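# Push the office chair fully under the desk

## Task

Push the office chair completely in beneath the desk so that it ends up upright and level with every wheel on the floor. A chair that falls over or is left leaning means failure, and it only counts if the chair stays there without the robot holding it.

## Robot and tools

Robot: TidyBot++, a mobile base 0.54 m long, 0.50 m wide and 0.38 m tall on four driven casters. It carries one seven-joint arm with a two-finger gripper. The shoulder sits 0.12 m ahead of the base centre, 0.68 m up. Cameras: base_camera and wrist_camera, the second looking along the hand. The arm starts folded with the hand pointing down; the wrist and hand then reach up to 0.08 m beyond the base front and the elbow up to 1.15 m above the floor.

Frames: the base frame has its origin on the floor below the base centre, x forward, y left, z up. hand_pose is reported in it, as the point between the finger pads; its z axis runs out along the fingers and the fingers move along its y axis. The odometry frame is the base frame as it was when the scene began. base_odometry heading is positive to the left, range -3.142 to 3.142, and it counts wheel rotation, so slip shows up as travel; expect drift of a few cm and several degrees over roughly thirty moves. base_tilt is in degrees, with forward and right positive when the robot leans that way, each biased by up to about 1 degree plus noise.

Tool execute_actions: argument actions is a list with zero or one action. An action may contain base, joints, or both, plus optional speeds; its motions start together. base holds exactly one relative offset from where the base currently is: translate_m (metres, forward positive, -2 to 2), strafe_m (metres, left positive, -2 to 2) or rotate_rad (radians, counter-clockwise from above positive, -6.3 to 6.3). joints is one dictionary of absolute target angles by name, in radians: joint_1_rad (any angle, whole arm about vertical, positive is clockwise from above, opposite to heading), joint_2_rad shoulder -2.249 to 2.249, joint_3_rad (any angle, upper-arm roll), joint_4_rad elbow -2.579 to 2.579, joint_5_rad (any angle, forearm roll), joint_6_rad wrist -2.099 to 2.099, joint_7_rad (any angle, hand roll; at 1.57 with hand down the fingers open left and right), and gripper_pos 0 (open, about 85 mm gap) to 1 (closed, strong squeeze). Done tolerances are 0.039 for joints 1-4, 0.056 for joints 5-7, 0.03 for the gripper. Free-turning joints go the short way; rotate further in steps under half a turn. speeds caps top speed for that action only: translate_m and strafe_m 0.05 to 0.5 m/s, rotate_rad 0.1 to 1.57 rad/s (maximum is the default). A base move needing over 8.667 s is refused; no action exceeds 15 s. Arm joints move up to 1.39 rad/s (1.22 for joints 5-7). Unknown keys or out-of-range numbers reject the whole call. cameras picks which images come back: omitted, null or ["all"] gives both, [] gives none. An empty actions list just reports state and images. A joint or base left out of an action may still be driving toward an older target.

Tool wait: seconds, 0 to 10; nothing new is commanded and the result matches an empty execute_actions. Tool zoom_image: camera plus region [x0, y0, x1, y1] in pixels of that camera's latest full image, origin top-left, at most 504 x 504. Tool finished_scene: scene, the current scene number; it ends the scene permanently and reports success, so only call it once the chair sits correctly on its own.

Arm geometry: segments are 0.42 m (upper arm), 0.31 m (forearm), 0.31 m (hand to hand point). With joint_1_rad 0, joint_3_rad 3.14, joint_5_rad 0 the arm stays in the base x-z plane. Tilt from vertical, forward positive: upper arm = joint_2_rad, forearm = joint_2_rad - joint_4_rad, hand = that minus joint_6_rad. Hand reach ahead of the shoulder is the sum of length times sine of each tilt; height above it is the sum with cosine. A downward hand reaches at most about 0.94 m high, and only near the base.

Result lines: base_status and joint_status report how each commanded motion ended. done for the base only means the wheels turned enough; a blocked base shoves hard until timeout and may still say done while short of target. off_target means it stopped away from the target and may keep pushing. contact_stop (base only, after reaching target and then being pushed) and time_out mean the old target is dropped and the position held. joint command not followed plus a cause line means a self-collision check refused all arm targets; the robot may retry them on later actions. limit_stop_at_motor_heat follows an overheating stop; resend the target. motor_effort gives percent of maximum, sign toward higher joint values, bracketed peak during the last action, all noisy and biased. Motor temperatures lists one value per arm joint; MOTOR HOT appears from 60 °C and an OVER-TEMPERATURE FAULT at 75 °C, when the arm sinks. ARM HIT flags a hard hit of the arm on itself or the base. A torque fault (joints 1-4 limit 104.5 N m, warning 56.7; joints 5-7 limit 51.3, warning 29.4) freezes the arm and gripper for 10 s and skips the rest of the call while the base keeps going. If any call reports a stop, later motion calls in the same reply are skipped.

Friction leaves joints slightly off; correct by sending previous command plus (wanted minus measured). hand_pose may be off by a centimetre or two, so check images. Nothing stops the arm from hitting the base.

Avoid: letting the arm snag something around 0.8 m or higher while driving (tip-over risk), sideways loads on a raised hand, ramming the base into obstacles, drops, slams and excessive pushing force. Push the chair gently and check its level and position in images before finishing.

Each tool is called by a JSON object that holds its "method" and its "body", one argument or row to a line.

## Session

I'll start by looking at the current state and camera images.

{"method": "execute_actions", "body": {
  "actions": []
}}

Scene clock: 0.00 s.
Motor temperatures (°C, as the motors report them): [29 26 24 25 40 31 35]
base_odometry: x=+0.000 y=+0.000 heading=+0.000 (m, m, rad; odometry frame)
base_tilt: forward=-0.4 right=+0.3 (deg)
base_status: not commanded
joint_positions: joint_1_rad=+0.045 joint_2_rad=-0.382 joint_3_rad=+3.132 joint_4_rad=-2.547 joint_5_rad=-0.048 joint_6_rad=-0.848 joint_7_rad=+1.573 gripper_pos=+0.000
joint_status: not commanded
motor_effort: joint_1_rad=+0 joint_2_rad=-2 joint_3_rad=+0 joint_4_rad=+14 joint_5_rad=+1 joint_6_rad=+2 joint_7_rad=-1 (%)
hand_pose: x=+0.2629 y=+0.0071 z=+0.5878 quat_wxyz=(-0.016, +0.997, -0.032, +0.065) (m; base frame)
pictures: base_camera, wrist_camera
Images, in order (width x height): base_camera 644x364, wrist_camera 644x476.

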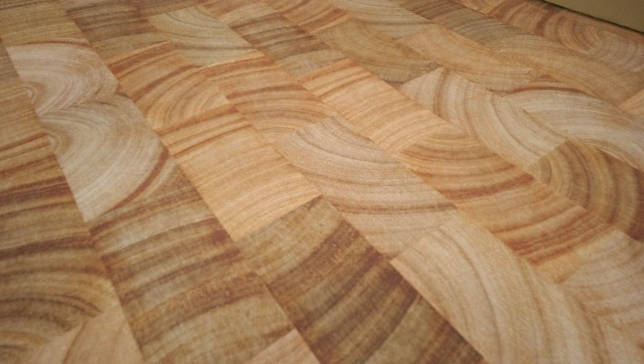

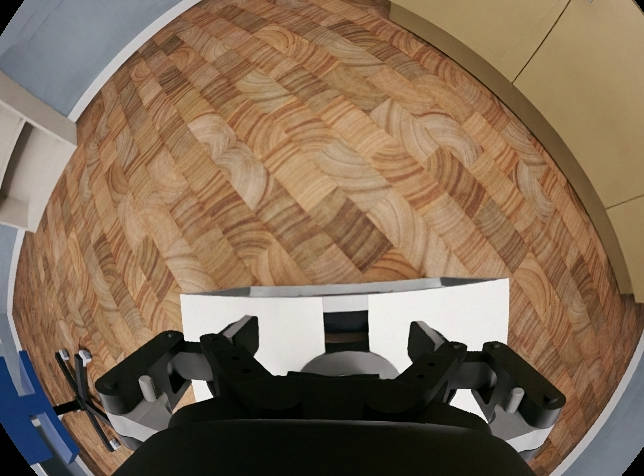

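{"method": "zoom_image", "body": {
  "camera": "wrist_camera",
  "region": [0, 280, 200, 476]
}}

{"method": "zoom_image", "body": {
  "camera": "wrist_camera",
  "region": [0, 40, 200, 300]
}}

Region (0, 280, 200, 476) of wrist_camera's 644x476 image, scaled by 2.520; it fills the top 494 rows of this view, and the rest is white.

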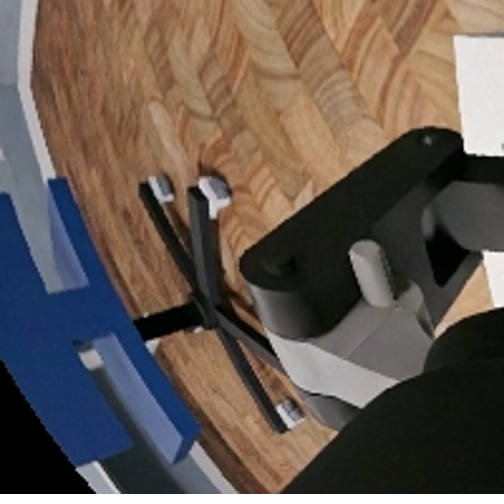

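Region (0, 40, 200, 300) of wrist_camera's 644x476 image, scaled by 1.938; it fills the left 388 columns of this view, and the rest is white.

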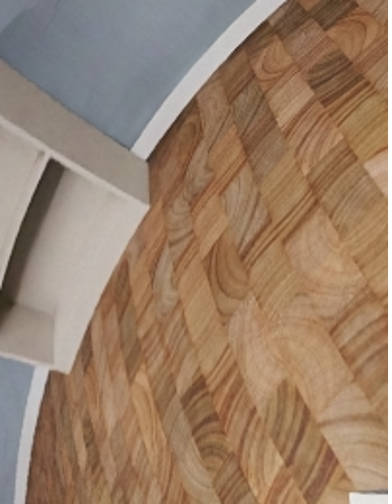

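{"method": "execute_actions", "body": {
  "actions": [
    {"base": {"rotate_rad": 2.0}, "joints": {"joint_6_rad": 0.2}}
  ]
}}

Scene clock: 2.90 s.
Motor temperatures (°C, as the motors report them): [29 26 24 25 40 31 35]
base_odometry: x=+0.000 y=+0.000 heading=+1.999 (m, m, rad; odometry frame)
base_tilt: forward=-0.4 right=+0.3 (deg)
base_status: done
joint_positions: joint_1_rad=+0.045 joint_2_rad=-0.382 joint_3_rad=+3.132 joint_4_rad=-2.546 joint_5_rad=-0.048 joint_6_rad=+0.185 joint_7_rad=+1.573 gripper_pos=+0.000
joint_status: all done
motor_effort: joint_1_rad=+0(1) joint_2_rad=-7(8) joint_3_rad=+0(1) joint_4_rad=+19(19) joint_5_rad=+1(0) joint_6_rad=+9(8) joint_7_rad=-1(1) (%)
hand_pose: x=+0.5082 y=-0.0153 z=+0.7734 quat_wxyz=(+0.003, +0.835, -0.036, +0.550) (m; base frame)
pictures: base_camera, wrist_camera
Images, in order (width x height): base_camera 644x364, wrist_camera 644x476.

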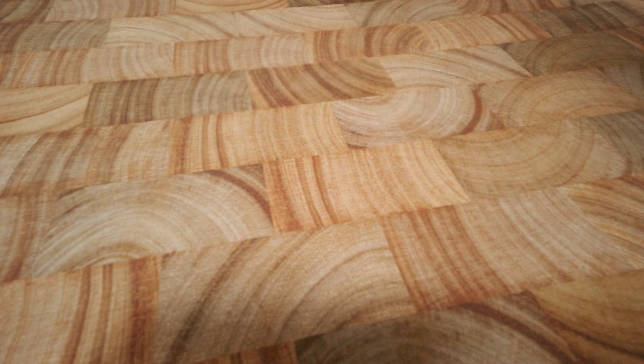

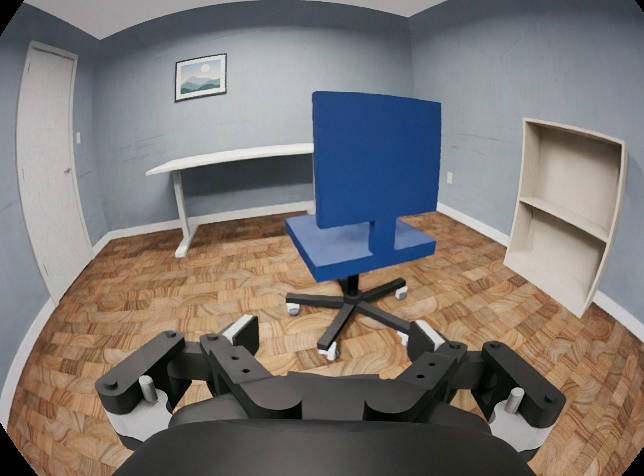

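{"method": "zoom_image", "body": {
  "camera": "wrist_camera",
  "region": [130, 80, 470, 370]
}}

Region (130, 80, 470, 370) of wrist_camera's 644x476 image, scaled by 1.482; it fills the top 430 rows of this view, and the rest is white.

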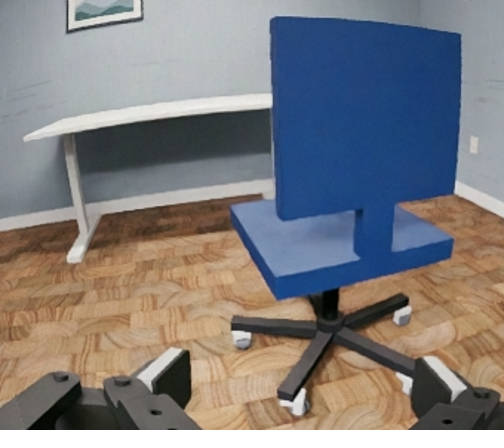

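{"method": "zoom_image", "body": {
  "camera": "base_camera",
  "region": [70, 0, 574, 364]
}}

Region (70, 0, 574, 364) of base_camera's 644x364 image, scaled by 1.000.

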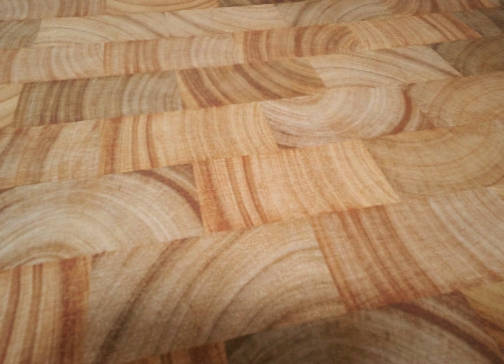

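{"method": "execute_actions", "body": {
  "actions": [
    {"base": {"rotate_rad": 0.63}, "joints": {"joint_1_rad": 0.0, "joint_2_rad": 1.47, "joint_3_rad": 3.14, "joint_4_rad": -2.097, "joint_5_rad": 0.0, "joint_6_rad": 1.996}}
  ]
}}

Scene clock: 14.63 s.
Motor temperatures (°C, as the motors report them): [29 26 24 25 40 31 35]
base_odometry: x=+0.000 y=+0.000 heading=+2.629 (m, m, rad; odometry frame)
base_tilt: forward=-0.4 right=+0.3 (deg)
base_status: done
joint_positions: joint_1_rad=+0.012 joint_2_rad=+1.459 joint_3_rad=+3.132 joint_4_rad=-2.121 joint_5_rad=-0.043 joint_6_rad=+1.954 joint_7_rad=+1.573 gripper_pos=+0.000
joint_status: all done
motor_effort: joint_1_rad=+0(1) joint_2_rad=-38(40) joint_3_rad=-1(2) joint_4_rad=-3(19) joint_5_rad=+0(0) joint_6_rad=+10(11) joint_7_rad=-1(1) (%)
hand_pose: x=+0.7141 y=-0.0154 z=+0.4272 quat_wxyz=(+0.021, +0.726, -0.015, +0.687) (m; base frame)
pictures: base_camera, wrist_camera
Images, in order (width x height): base_camera 644x364, wrist_camera 644x476.

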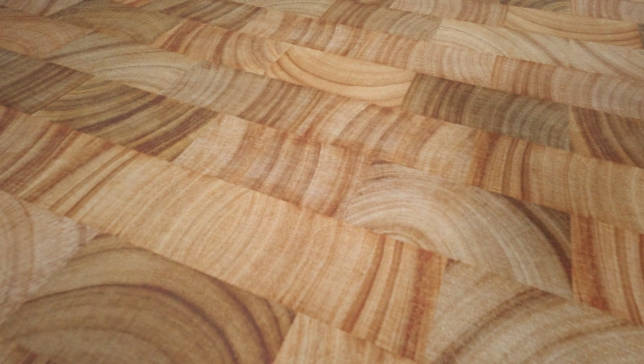

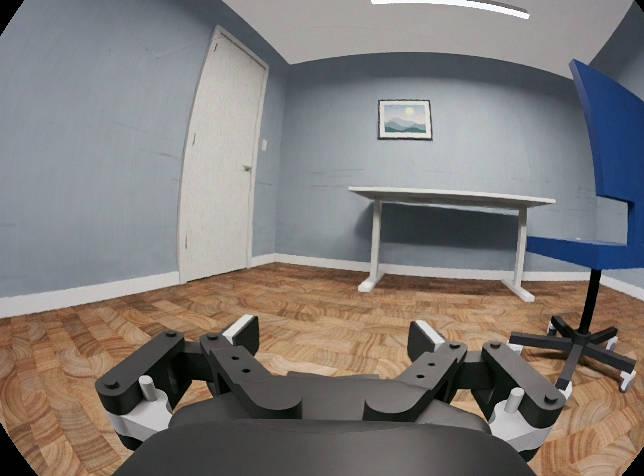

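{"method": "zoom_image", "body": {
  "camera": "wrist_camera",
  "region": [340, 160, 644, 410]
}}

Region (340, 160, 644, 410) of wrist_camera's 644x476 image, scaled by 1.658; it fills the top 414 rows of this view, and the rest is white.

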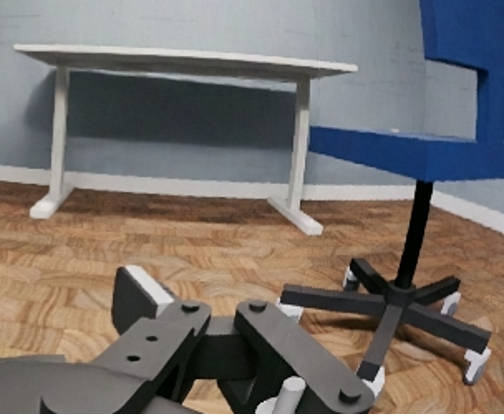

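{"method": "execute_actions", "body": {
  "actions": [
    {"base": {"strafe_m": -0.96}, "joints": {"joint_2_rad": 1.489, "joint_4_rad": -1.962, "joint_5_rad": 0.04, "joint_6_rad": 1.88, "joint_7_rad": 3.14}}
  ]
}}

Scene clock: 19.67 s.
Motor temperatures (°C, as the motors report them): [29 26 24 25 40 31 35]
base_odometry: x=+0.470 y=+0.837 heading=+2.629 (m, m, rad; odometry frame)
base_tilt: forward=-0.3 right=+0.3 (deg)
base_status: done
joint_positions: joint_1_rad=+0.003 joint_2_rad=+1.469 joint_3_rad=+3.132 joint_4_rad=-1.984 joint_5_rad=-0.002 joint_6_rad=+1.921 joint_7_rad=+3.139 gripper_pos=+0.000
joint_status: all done
motor_effort: joint_1_rad=+0(3) joint_2_rad=-40(40) joint_3_rad=-1(2) joint_4_rad=-1(3) joint_5_rad=+0(0) joint_6_rad=+10(10) joint_7_rad=-1(1) (%)
hand_pose: x=+0.7525 y=+0.0015 z=+0.4379 quat_wxyz=(+0.508, +0.494, +0.486, +0.511) (m; base frame)
pictures: base_camera, wrist_camera
Images, in order (width x height): base_camera 644x364, wrist_camera 644x476.

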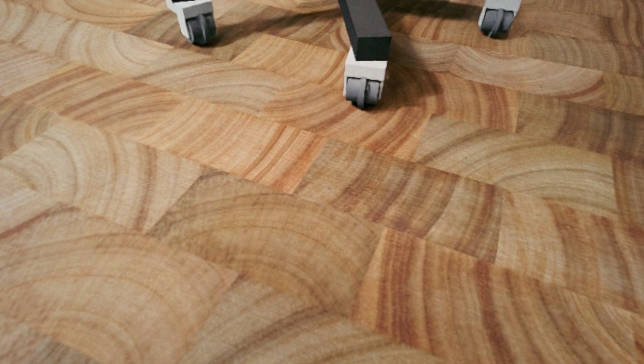

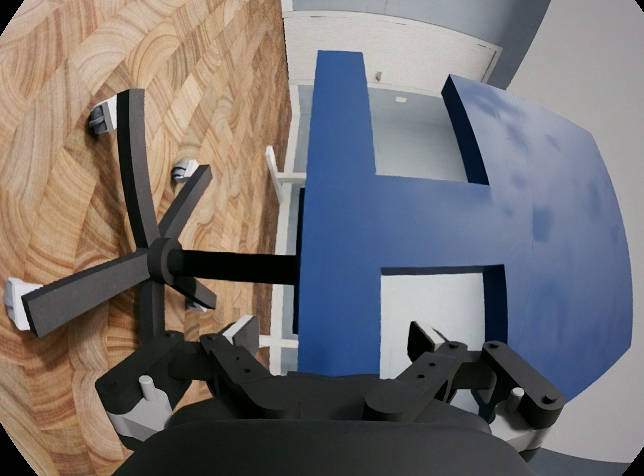

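{"method": "zoom_image", "body": {
  "camera": "wrist_camera",
  "region": [210, 130, 460, 380]
}}

Region (210, 130, 460, 380) of wrist_camera's 644x476 image, scaled by 2.016.

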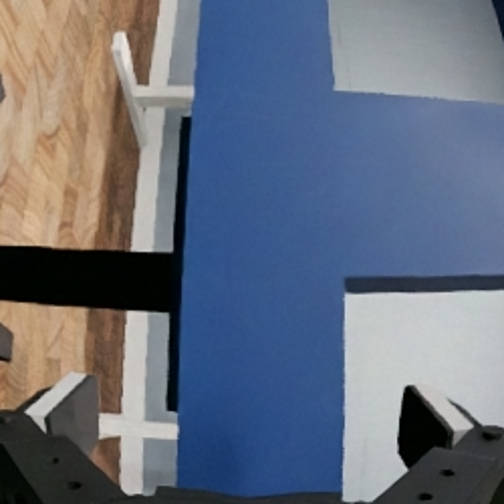

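{"method": "execute_actions", "body": {
  "actions": [
    {"joints": {"joint_2_rad": 1.39, "joint_6_rad": 1.779}}
  ],
  "cameras": ["wrist_camera"]
}}

Scene clock: 22.83 s.
Motor temperatures (°C, as the motors report them): [29 26 24 25 40 31 35]
base_odometry: x=+0.470 y=+0.837 heading=+2.629 (m, m, rad; odometry frame)
base_tilt: forward=-0.3 right=+0.3 (deg)
base_status: not commanded
joint_positions: joint_1_rad=+0.003 joint_2_rad=+1.397 joint_3_rad=+3.132 joint_4_rad=-1.983 joint_5_rad=-0.002 joint_6_rad=+1.820 joint_7_rad=+3.139 gripper_pos=+0.000
joint_status: all done
motor_effort: joint_1_rad=+0(0) joint_2_rad=-41(42) joint_3_rad=-1(1) joint_4_rad=+1(1) joint_5_rad=+0(1) joint_6_rad=+10(11) joint_7_rad=-1(1) (%)
hand_pose: x=+0.7705 y=+0.0017 z=+0.4526 quat_wxyz=(+0.501, +0.501, +0.493, +0.505) (m; base frame)
pictures: wrist_camera
Images, in order (width x height): wrist_camera 644x476.

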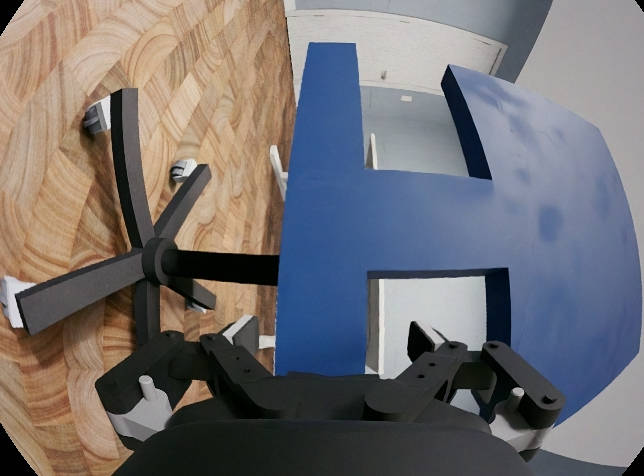

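{"method": "zoom_image", "body": {
  "camera": "wrist_camera",
  "region": [210, 130, 460, 380]
}}

Region (210, 130, 460, 380) of wrist_camera's 644x476 image, scaled by 2.016.

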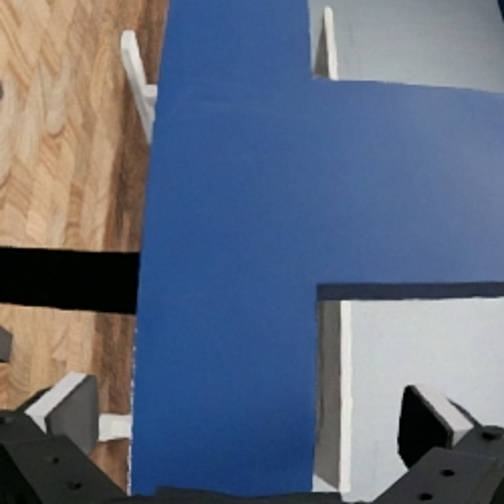

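{"method": "execute_actions", "body": {
  "actions": [
    {"base": {"translate_m": 0.05}, "joints": {"joint_6_rad": 1.755}, "speeds": {"translate_m": 0.06}}
  ]
}}

Scene clock: 24.70 s.
Motor temperatures (°C, as the motors report them): [29 26 24 25 40 31 35]
base_odometry: x=+0.427 y=+0.862 heading=+2.629 (m, m, rad; odometry frame)
base_tilt: forward=-0.3 right=+0.3 (deg)
base_status: done
joint_positions: joint_1_rad=+0.003 joint_2_rad=+1.397 joint_3_rad=+3.132 joint_4_rad=-1.981 joint_5_rad=-0.002 joint_6_rad=+1.795 joint_7_rad=+3.139 gripper_pos=+0.000
joint_status: all done
motor_effort: joint_1_rad=+0(1) joint_2_rad=-41(43) joint_3_rad=-1(1) joint_4_rad=+1(1) joint_5_rad=+1(0) joint_6_rad=+10(10) joint_7_rad=-1(1) (%)
hand_pose: x=+0.7710 y=+0.0020 z=+0.4451 quat_wxyz=(+0.495, +0.507, +0.500, +0.499) (m; base frame)
pictures: base_camera, wrist_camera
Images, in order (width x height): base_camera 644x364, wrist_camera 644x476.

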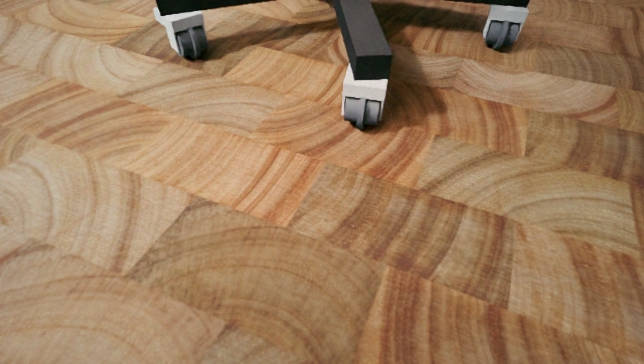

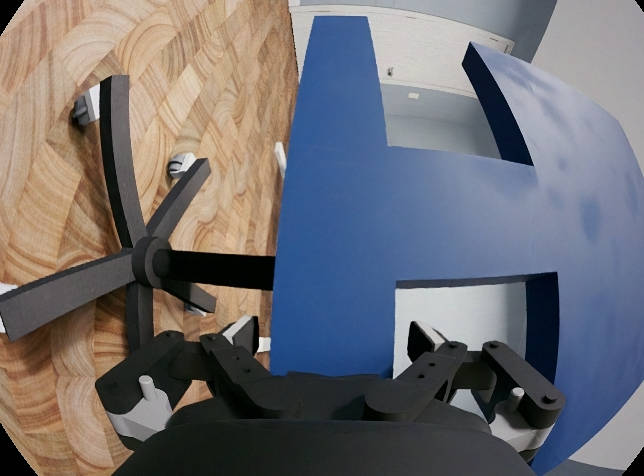

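{"method": "execute_actions", "body": {
  "actions": [
    {"base": {"translate_m": 0.032}, "speeds": {"translate_m": 0.08}}
  ],
  "cameras": ["wrist_camera"]
}}

Scene clock: 27.07 s.
Motor temperatures (°C, as the motors report them): [29 27 24 25 40 31 35]
base_odometry: x=+0.399 y=+0.878 heading=+2.629 (m, m, rad; odometry frame)
base_tilt: forward=-0.3 right=+0.3 (deg)
base_status: done
joint_positions: joint_1_rad=+0.003 joint_2_rad=+1.397 joint_3_rad=+3.132 joint_4_rad=-1.982 joint_5_rad=-0.001 joint_6_rad=+1.793 joint_7_rad=+3.139 gripper_pos=+0.000
joint_status: not commanded
motor_effort: joint_1_rad=+1(1) joint_2_rad=-40(48) joint_3_rad=-1(2) joint_4_rad=+3(10) joint_5_rad=+1(2) joint_6_rad=+7(12) joint_7_rad=-1(1) (%)
hand_pose: x=+0.7706 y=+0.0021 z=+0.4442 quat_wxyz=(+0.494, +0.507, +0.500, +0.498) (m; base frame)
pictures: wrist_camera
Images, in order (width x height): wrist_camera 644x476.

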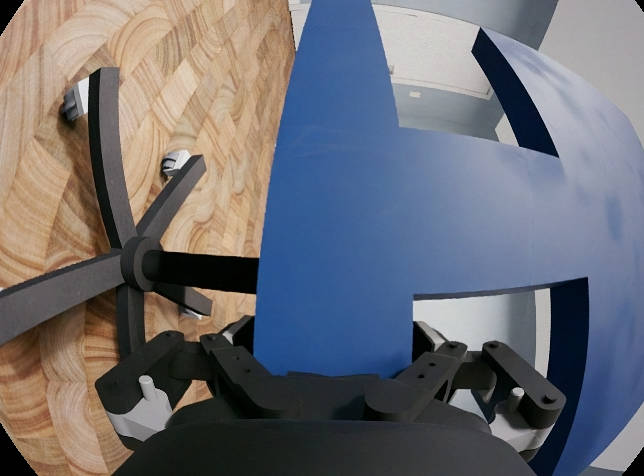

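{"method": "execute_actions", "body": {
  "actions": [
    {"joints": {"gripper_pos": 0.6}}
  ],
  "cameras": ["wrist_camera"]
}}

Scene clock: 28.63 s.
Motor temperatures (°C, as the motors report them): [29 27 24 25 40 31 35]
base_odometry: x=+0.399 y=+0.878 heading=+2.629 (m, m, rad; odometry frame)
base_tilt: forward=-0.3 right=+0.3 (deg)
base_status: not commanded
joint_positions: joint_1_rad=+0.004 joint_2_rad=+1.393 joint_3_rad=+3.133 joint_4_rad=-2.004 joint_5_rad=+0.001 joint_6_rad=+1.799 joint_7_rad=+3.139 gripper_pos=+0.336
joint_status: gripper_pos off_target (ended at +0.336, target +0.600)
motor_effort: joint_1_rad=-1(4) joint_2_rad=-43(49) joint_3_rad=-2(5) joint_4_rad=+9(23) joint_5_rad=+2(3) joint_6_rad=+6(9) joint_7_rad=-3(3) (%)
hand_pose: x=+0.7650 y=+0.0018 z=+0.4440 quat_wxyz=(+0.491, +0.510, +0.504, +0.496) (m; base frame)
pictures: wrist_camera
Images, in order (width x height): wrist_camera 644x476.

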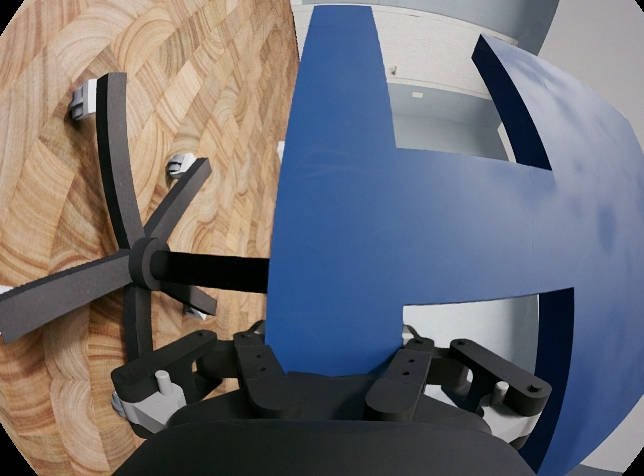

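{"method": "execute_actions", "body": {
  "actions": [
    {"base": {"translate_m": 0.5}, "speeds": {"translate_m": 0.22}}
  ]
}}

Scene clock: 31.70 s.
Motor temperatures (°C, as the motors report them): [29 27 24 25 40 31 35]
base_odometry: x=-0.037 y=+1.123 heading=+2.629 (m, m, rad; odometry frame)
base_tilt: forward=-0.3 right=+0.3 (deg)
base_status: done
joint_positions: joint_1_rad=+0.028 joint_2_rad=+1.397 joint_3_rad=+3.137 joint_4_rad=-1.994 joint_5_rad=+0.001 joint_6_rad=+1.801 joint_7_rad=+3.139 gripper_pos=+0.338
joint_status: not commanded
motor_effort: joint_1_rad=-7(8) joint_2_rad=-41(47) joint_3_rad=-4(4) joint_4_rad=+3(14) joint_5_rad=+6(7) joint_6_rad=+8(9) joint_7_rad=-1(1) (%)
hand_pose: x=+0.7670 y=-0.0147 z=+0.4441 quat_wxyz=(+0.500, +0.513, +0.496, +0.491) (m; base frame)
pictures: base_camera, wrist_camera
Images, in order (width x height): base_camera 644x364, wrist_camera 644x476.

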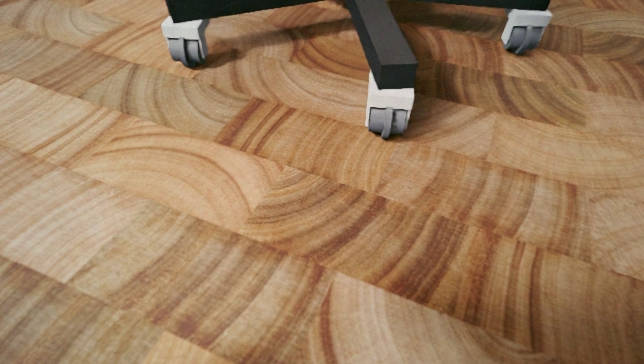

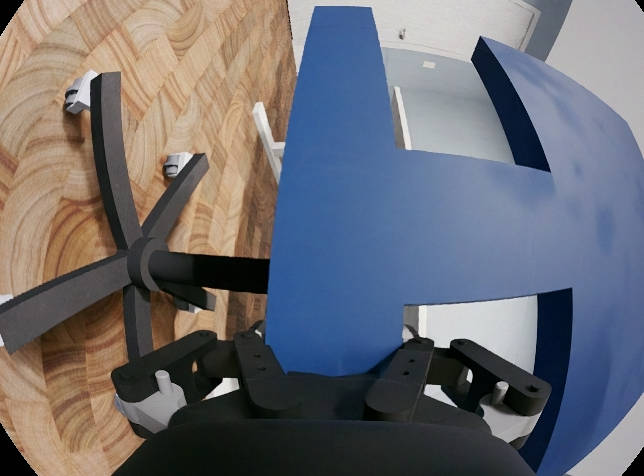

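{"method": "execute_actions", "body": {
  "actions": [
    {"base": {"translate_m": 0.58}, "speeds": {"translate_m": 0.25}}
  ]
}}

Scene clock: 35.37 s.
Motor temperatures (°C, as the motors report them): [29 27 24 25 40 31 35]
base_odometry: x=-0.542 y=+1.408 heading=+2.628 (m, m, rad; odometry frame)
base_tilt: forward=-0.3 right=+0.3 (deg)
base_status: done
joint_positions: joint_1_rad=+0.041 joint_2_rad=+1.399 joint_3_rad=+3.139 joint_4_rad=-1.992 joint_5_rad=+0.001 joint_6_rad=+1.805 joint_7_rad=+3.139 gripper_pos=+0.339
joint_status: not commanded
motor_effort: joint_1_rad=-10(10) joint_2_rad=-41(47) joint_3_rad=-5(5) joint_4_rad=+3(13) joint_5_rad=+9(9) joint_6_rad=+7(8) joint_7_rad=+1(1) (%)
hand_pose: x=+0.7668 y=-0.0238 z=+0.4442 quat_wxyz=(+0.504, +0.515, +0.493, +0.488) (m; base frame)
pictures: base_camera, wrist_camera
Images, in order (width x height): base_camera 644x364, wrist_camera 644x476.

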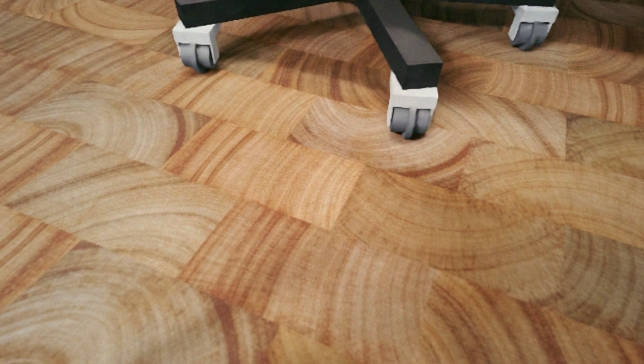

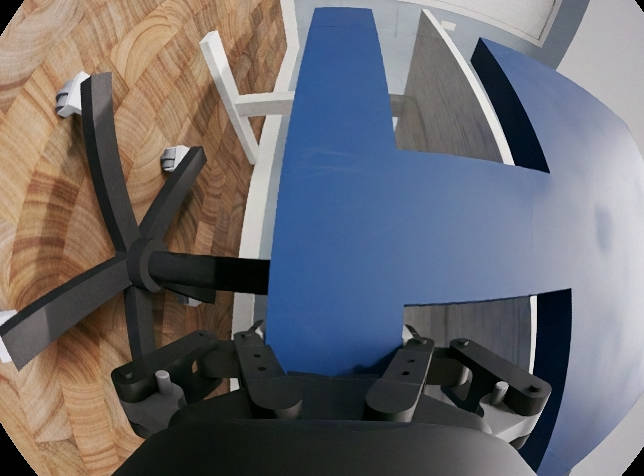

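{"method": "execute_actions", "body": {
  "actions": [
    {"base": {"translate_m": 0.13}, "speeds": {"translate_m": 0.12}}
  ],
  "cameras": ["wrist_camera"]
}}

Scene clock: 37.30 s.
Motor temperatures (°C, as the motors report them): [29 27 24 25 40 31 35]
base_odometry: x=-0.655 y=+1.472 heading=+2.628 (m, m, rad; odometry frame)
base_tilt: forward=-0.3 right=+0.3 (deg)
base_status: done
joint_positions: joint_1_rad=+0.038 joint_2_rad=+1.401 joint_3_rad=+3.139 joint_4_rad=-1.998 joint_5_rad=+0.001 joint_6_rad=+1.812 joint_7_rad=+3.139 gripper_pos=+0.339
joint_status: not commanded
motor_effort: joint_1_rad=-7(11) joint_2_rad=-44(46) joint_3_rad=-3(6) joint_4_rad=+5(13) joint_5_rad=+7(11) joint_6_rad=+7(8) joint_7_rad=+1(2) (%)
hand_pose: x=+0.7647 y=-0.0219 z=+0.4442 quat_wxyz=(+0.504, +0.514, +0.493, +0.488) (m; base frame)
pictures: wrist_camera
Images, in order (width x height): wrist_camera 644x476.

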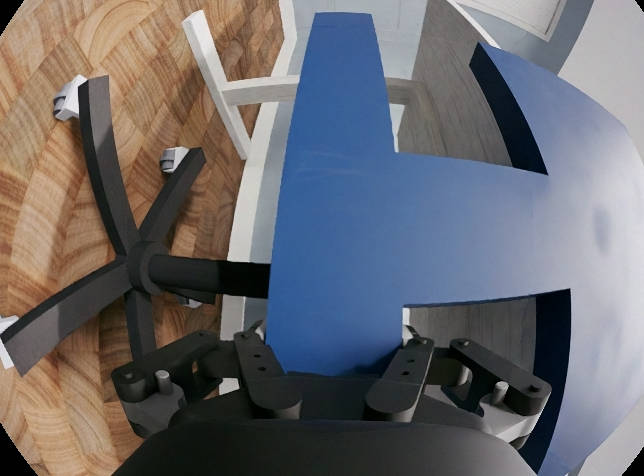

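{"method": "execute_actions", "body": {
  "actions": [
    {"base": {"translate_m": 0.03}, "speeds": {"translate_m": 0.06}}
  ],
  "cameras": ["wrist_camera"]
}}

Scene clock: 38.43 s.
Motor temperatures (°C, as the motors report them): [29 27 24 25 40 31 35]
base_odometry: x=-0.680 y=+1.486 heading=+2.628 (m, m, rad; odometry frame)
base_tilt: forward=-0.4 right=+0.3 (deg)
base_status: done
joint_positions: joint_1_rad=+0.024 joint_2_rad=+1.409 joint_3_rad=+3.136 joint_4_rad=-2.053 joint_5_rad=+0.001 joint_6_rad=+1.866 joint_7_rad=+3.138 gripper_pos=+0.339
joint_status: not commanded
motor_effort: joint_1_rad=-5(7) joint_2_rad=-44(47) joint_3_rad=-1(3) joint_4_rad=+17(22) joint_5_rad=+7(9) joint_6_rad=-10(15) joint_7_rad=+1(3) (%)
hand_pose: x=+0.7464 y=-0.0117 z=+0.4432 quat_wxyz=(+0.497, +0.514, +0.498, +0.490) (m; base frame)
pictures: wrist_camera
Images, in order (width x height): wrist_camera 644x476.

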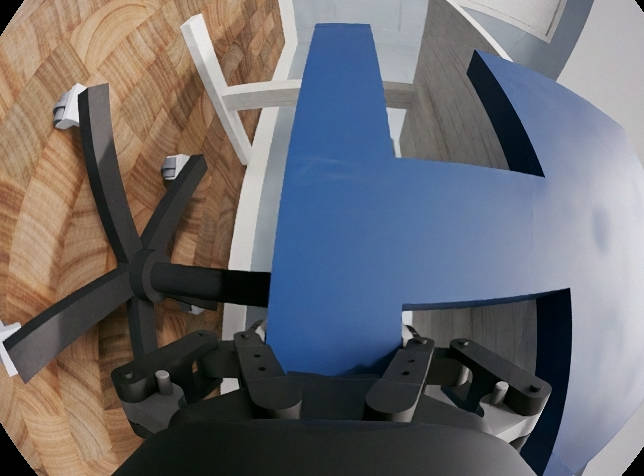

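{"method": "execute_actions", "body": {
  "actions": [
    {"base": {"translate_m": -0.015}, "joints": {"gripper_pos": 0.0}, "speeds": {"translate_m": 0.05}}
  ],
  "cameras": ["wrist_camera"]
}}

Scene clock: 39.60 s.
Motor temperatures (°C, as the motors report them): [29 27 24 25 40 31 35]
base_odometry: x=-0.667 y=+1.479 heading=+2.628 (m, m, rad; odometry frame)
base_tilt: forward=-0.3 right=+0.3 (deg)
base_status: done
joint_positions: joint_1_rad=+0.018 joint_2_rad=+1.401 joint_3_rad=+3.138 joint_4_rad=-1.981 joint_5_rad=+0.001 joint_6_rad=+1.791 joint_7_rad=+3.138 gripper_pos=+0.000
joint_status: all done
motor_effort: joint_1_rad=-8(11) joint_2_rad=-41(47) joint_3_rad=-5(7) joint_4_rad=+0(17) joint_5_rad=+6(9) joint_6_rad=+10(11) joint_7_rad=+0(1) (%)
hand_pose: x=+0.7701 y=-0.0084 z=+0.4415 quat_wxyz=(+0.497, +0.511, +0.499, +0.493) (m; base frame)
pictures: wrist_camera
Images, in order (width x height): wrist_camera 644x476.

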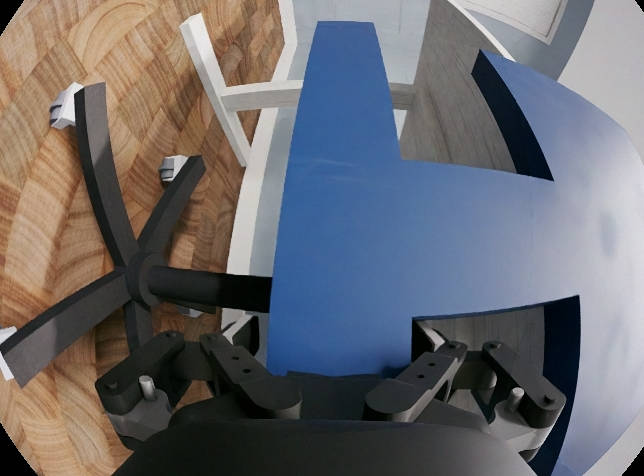

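{"method": "execute_actions", "body": {
  "actions": [
    {"base": {"translate_m": -0.25}, "joints": {"joint_1_rad": 0.04}, "speeds": {"translate_m": 0.3}}
  ]
}}

Scene clock: 41.63 s.
Motor temperatures (°C, as the motors report them): [29 27 24 25 40 31 35]
base_odometry: x=-0.449 y=+1.356 heading=+2.628 (m, m, rad; odometry frame)
base_tilt: forward=-0.3 right=+0.3 (deg)
base_status: done
joint_positions: joint_1_rad=+0.031 joint_2_rad=+1.400 joint_3_rad=+3.138 joint_4_rad=-1.975 joint_5_rad=+0.002 joint_6_rad=+1.791 joint_7_rad=+3.138 gripper_pos=+0.000
joint_status: all done
motor_effort: joint_1_rad=+0(7) joint_2_rad=-42(43) joint_3_rad=-1(5) joint_4_rad=+0(2) joint_5_rad=+0(7) joint_6_rad=+10(10) joint_7_rad=-1(0) (%)
hand_pose: x=+0.7719 y=-0.0171 z=+0.4432 quat_wxyz=(+0.502, +0.512, +0.494, +0.491) (m; base frame)
pictures: base_camera, wrist_camera
Images, in order (width x height): base_camera 644x364, wrist_camera 644x476.

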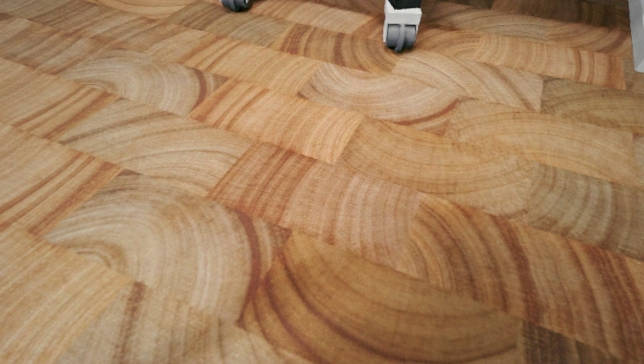

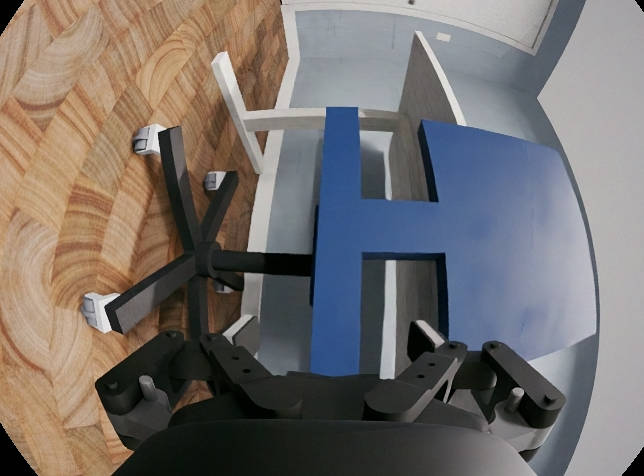

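{"method": "zoom_image", "body": {
  "camera": "wrist_camera",
  "region": [370, 20, 620, 400]
}}

Region (370, 20, 620, 400) of wrist_camera's 644x476 image, scaled by 1.326; it fills the left 332 columns of this view, and the rest is white.

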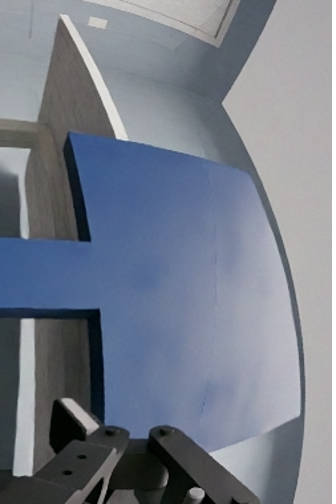

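{"method": "finished_scene", "body": {
  "scene": 1
}}

The scene is finished: the task was done.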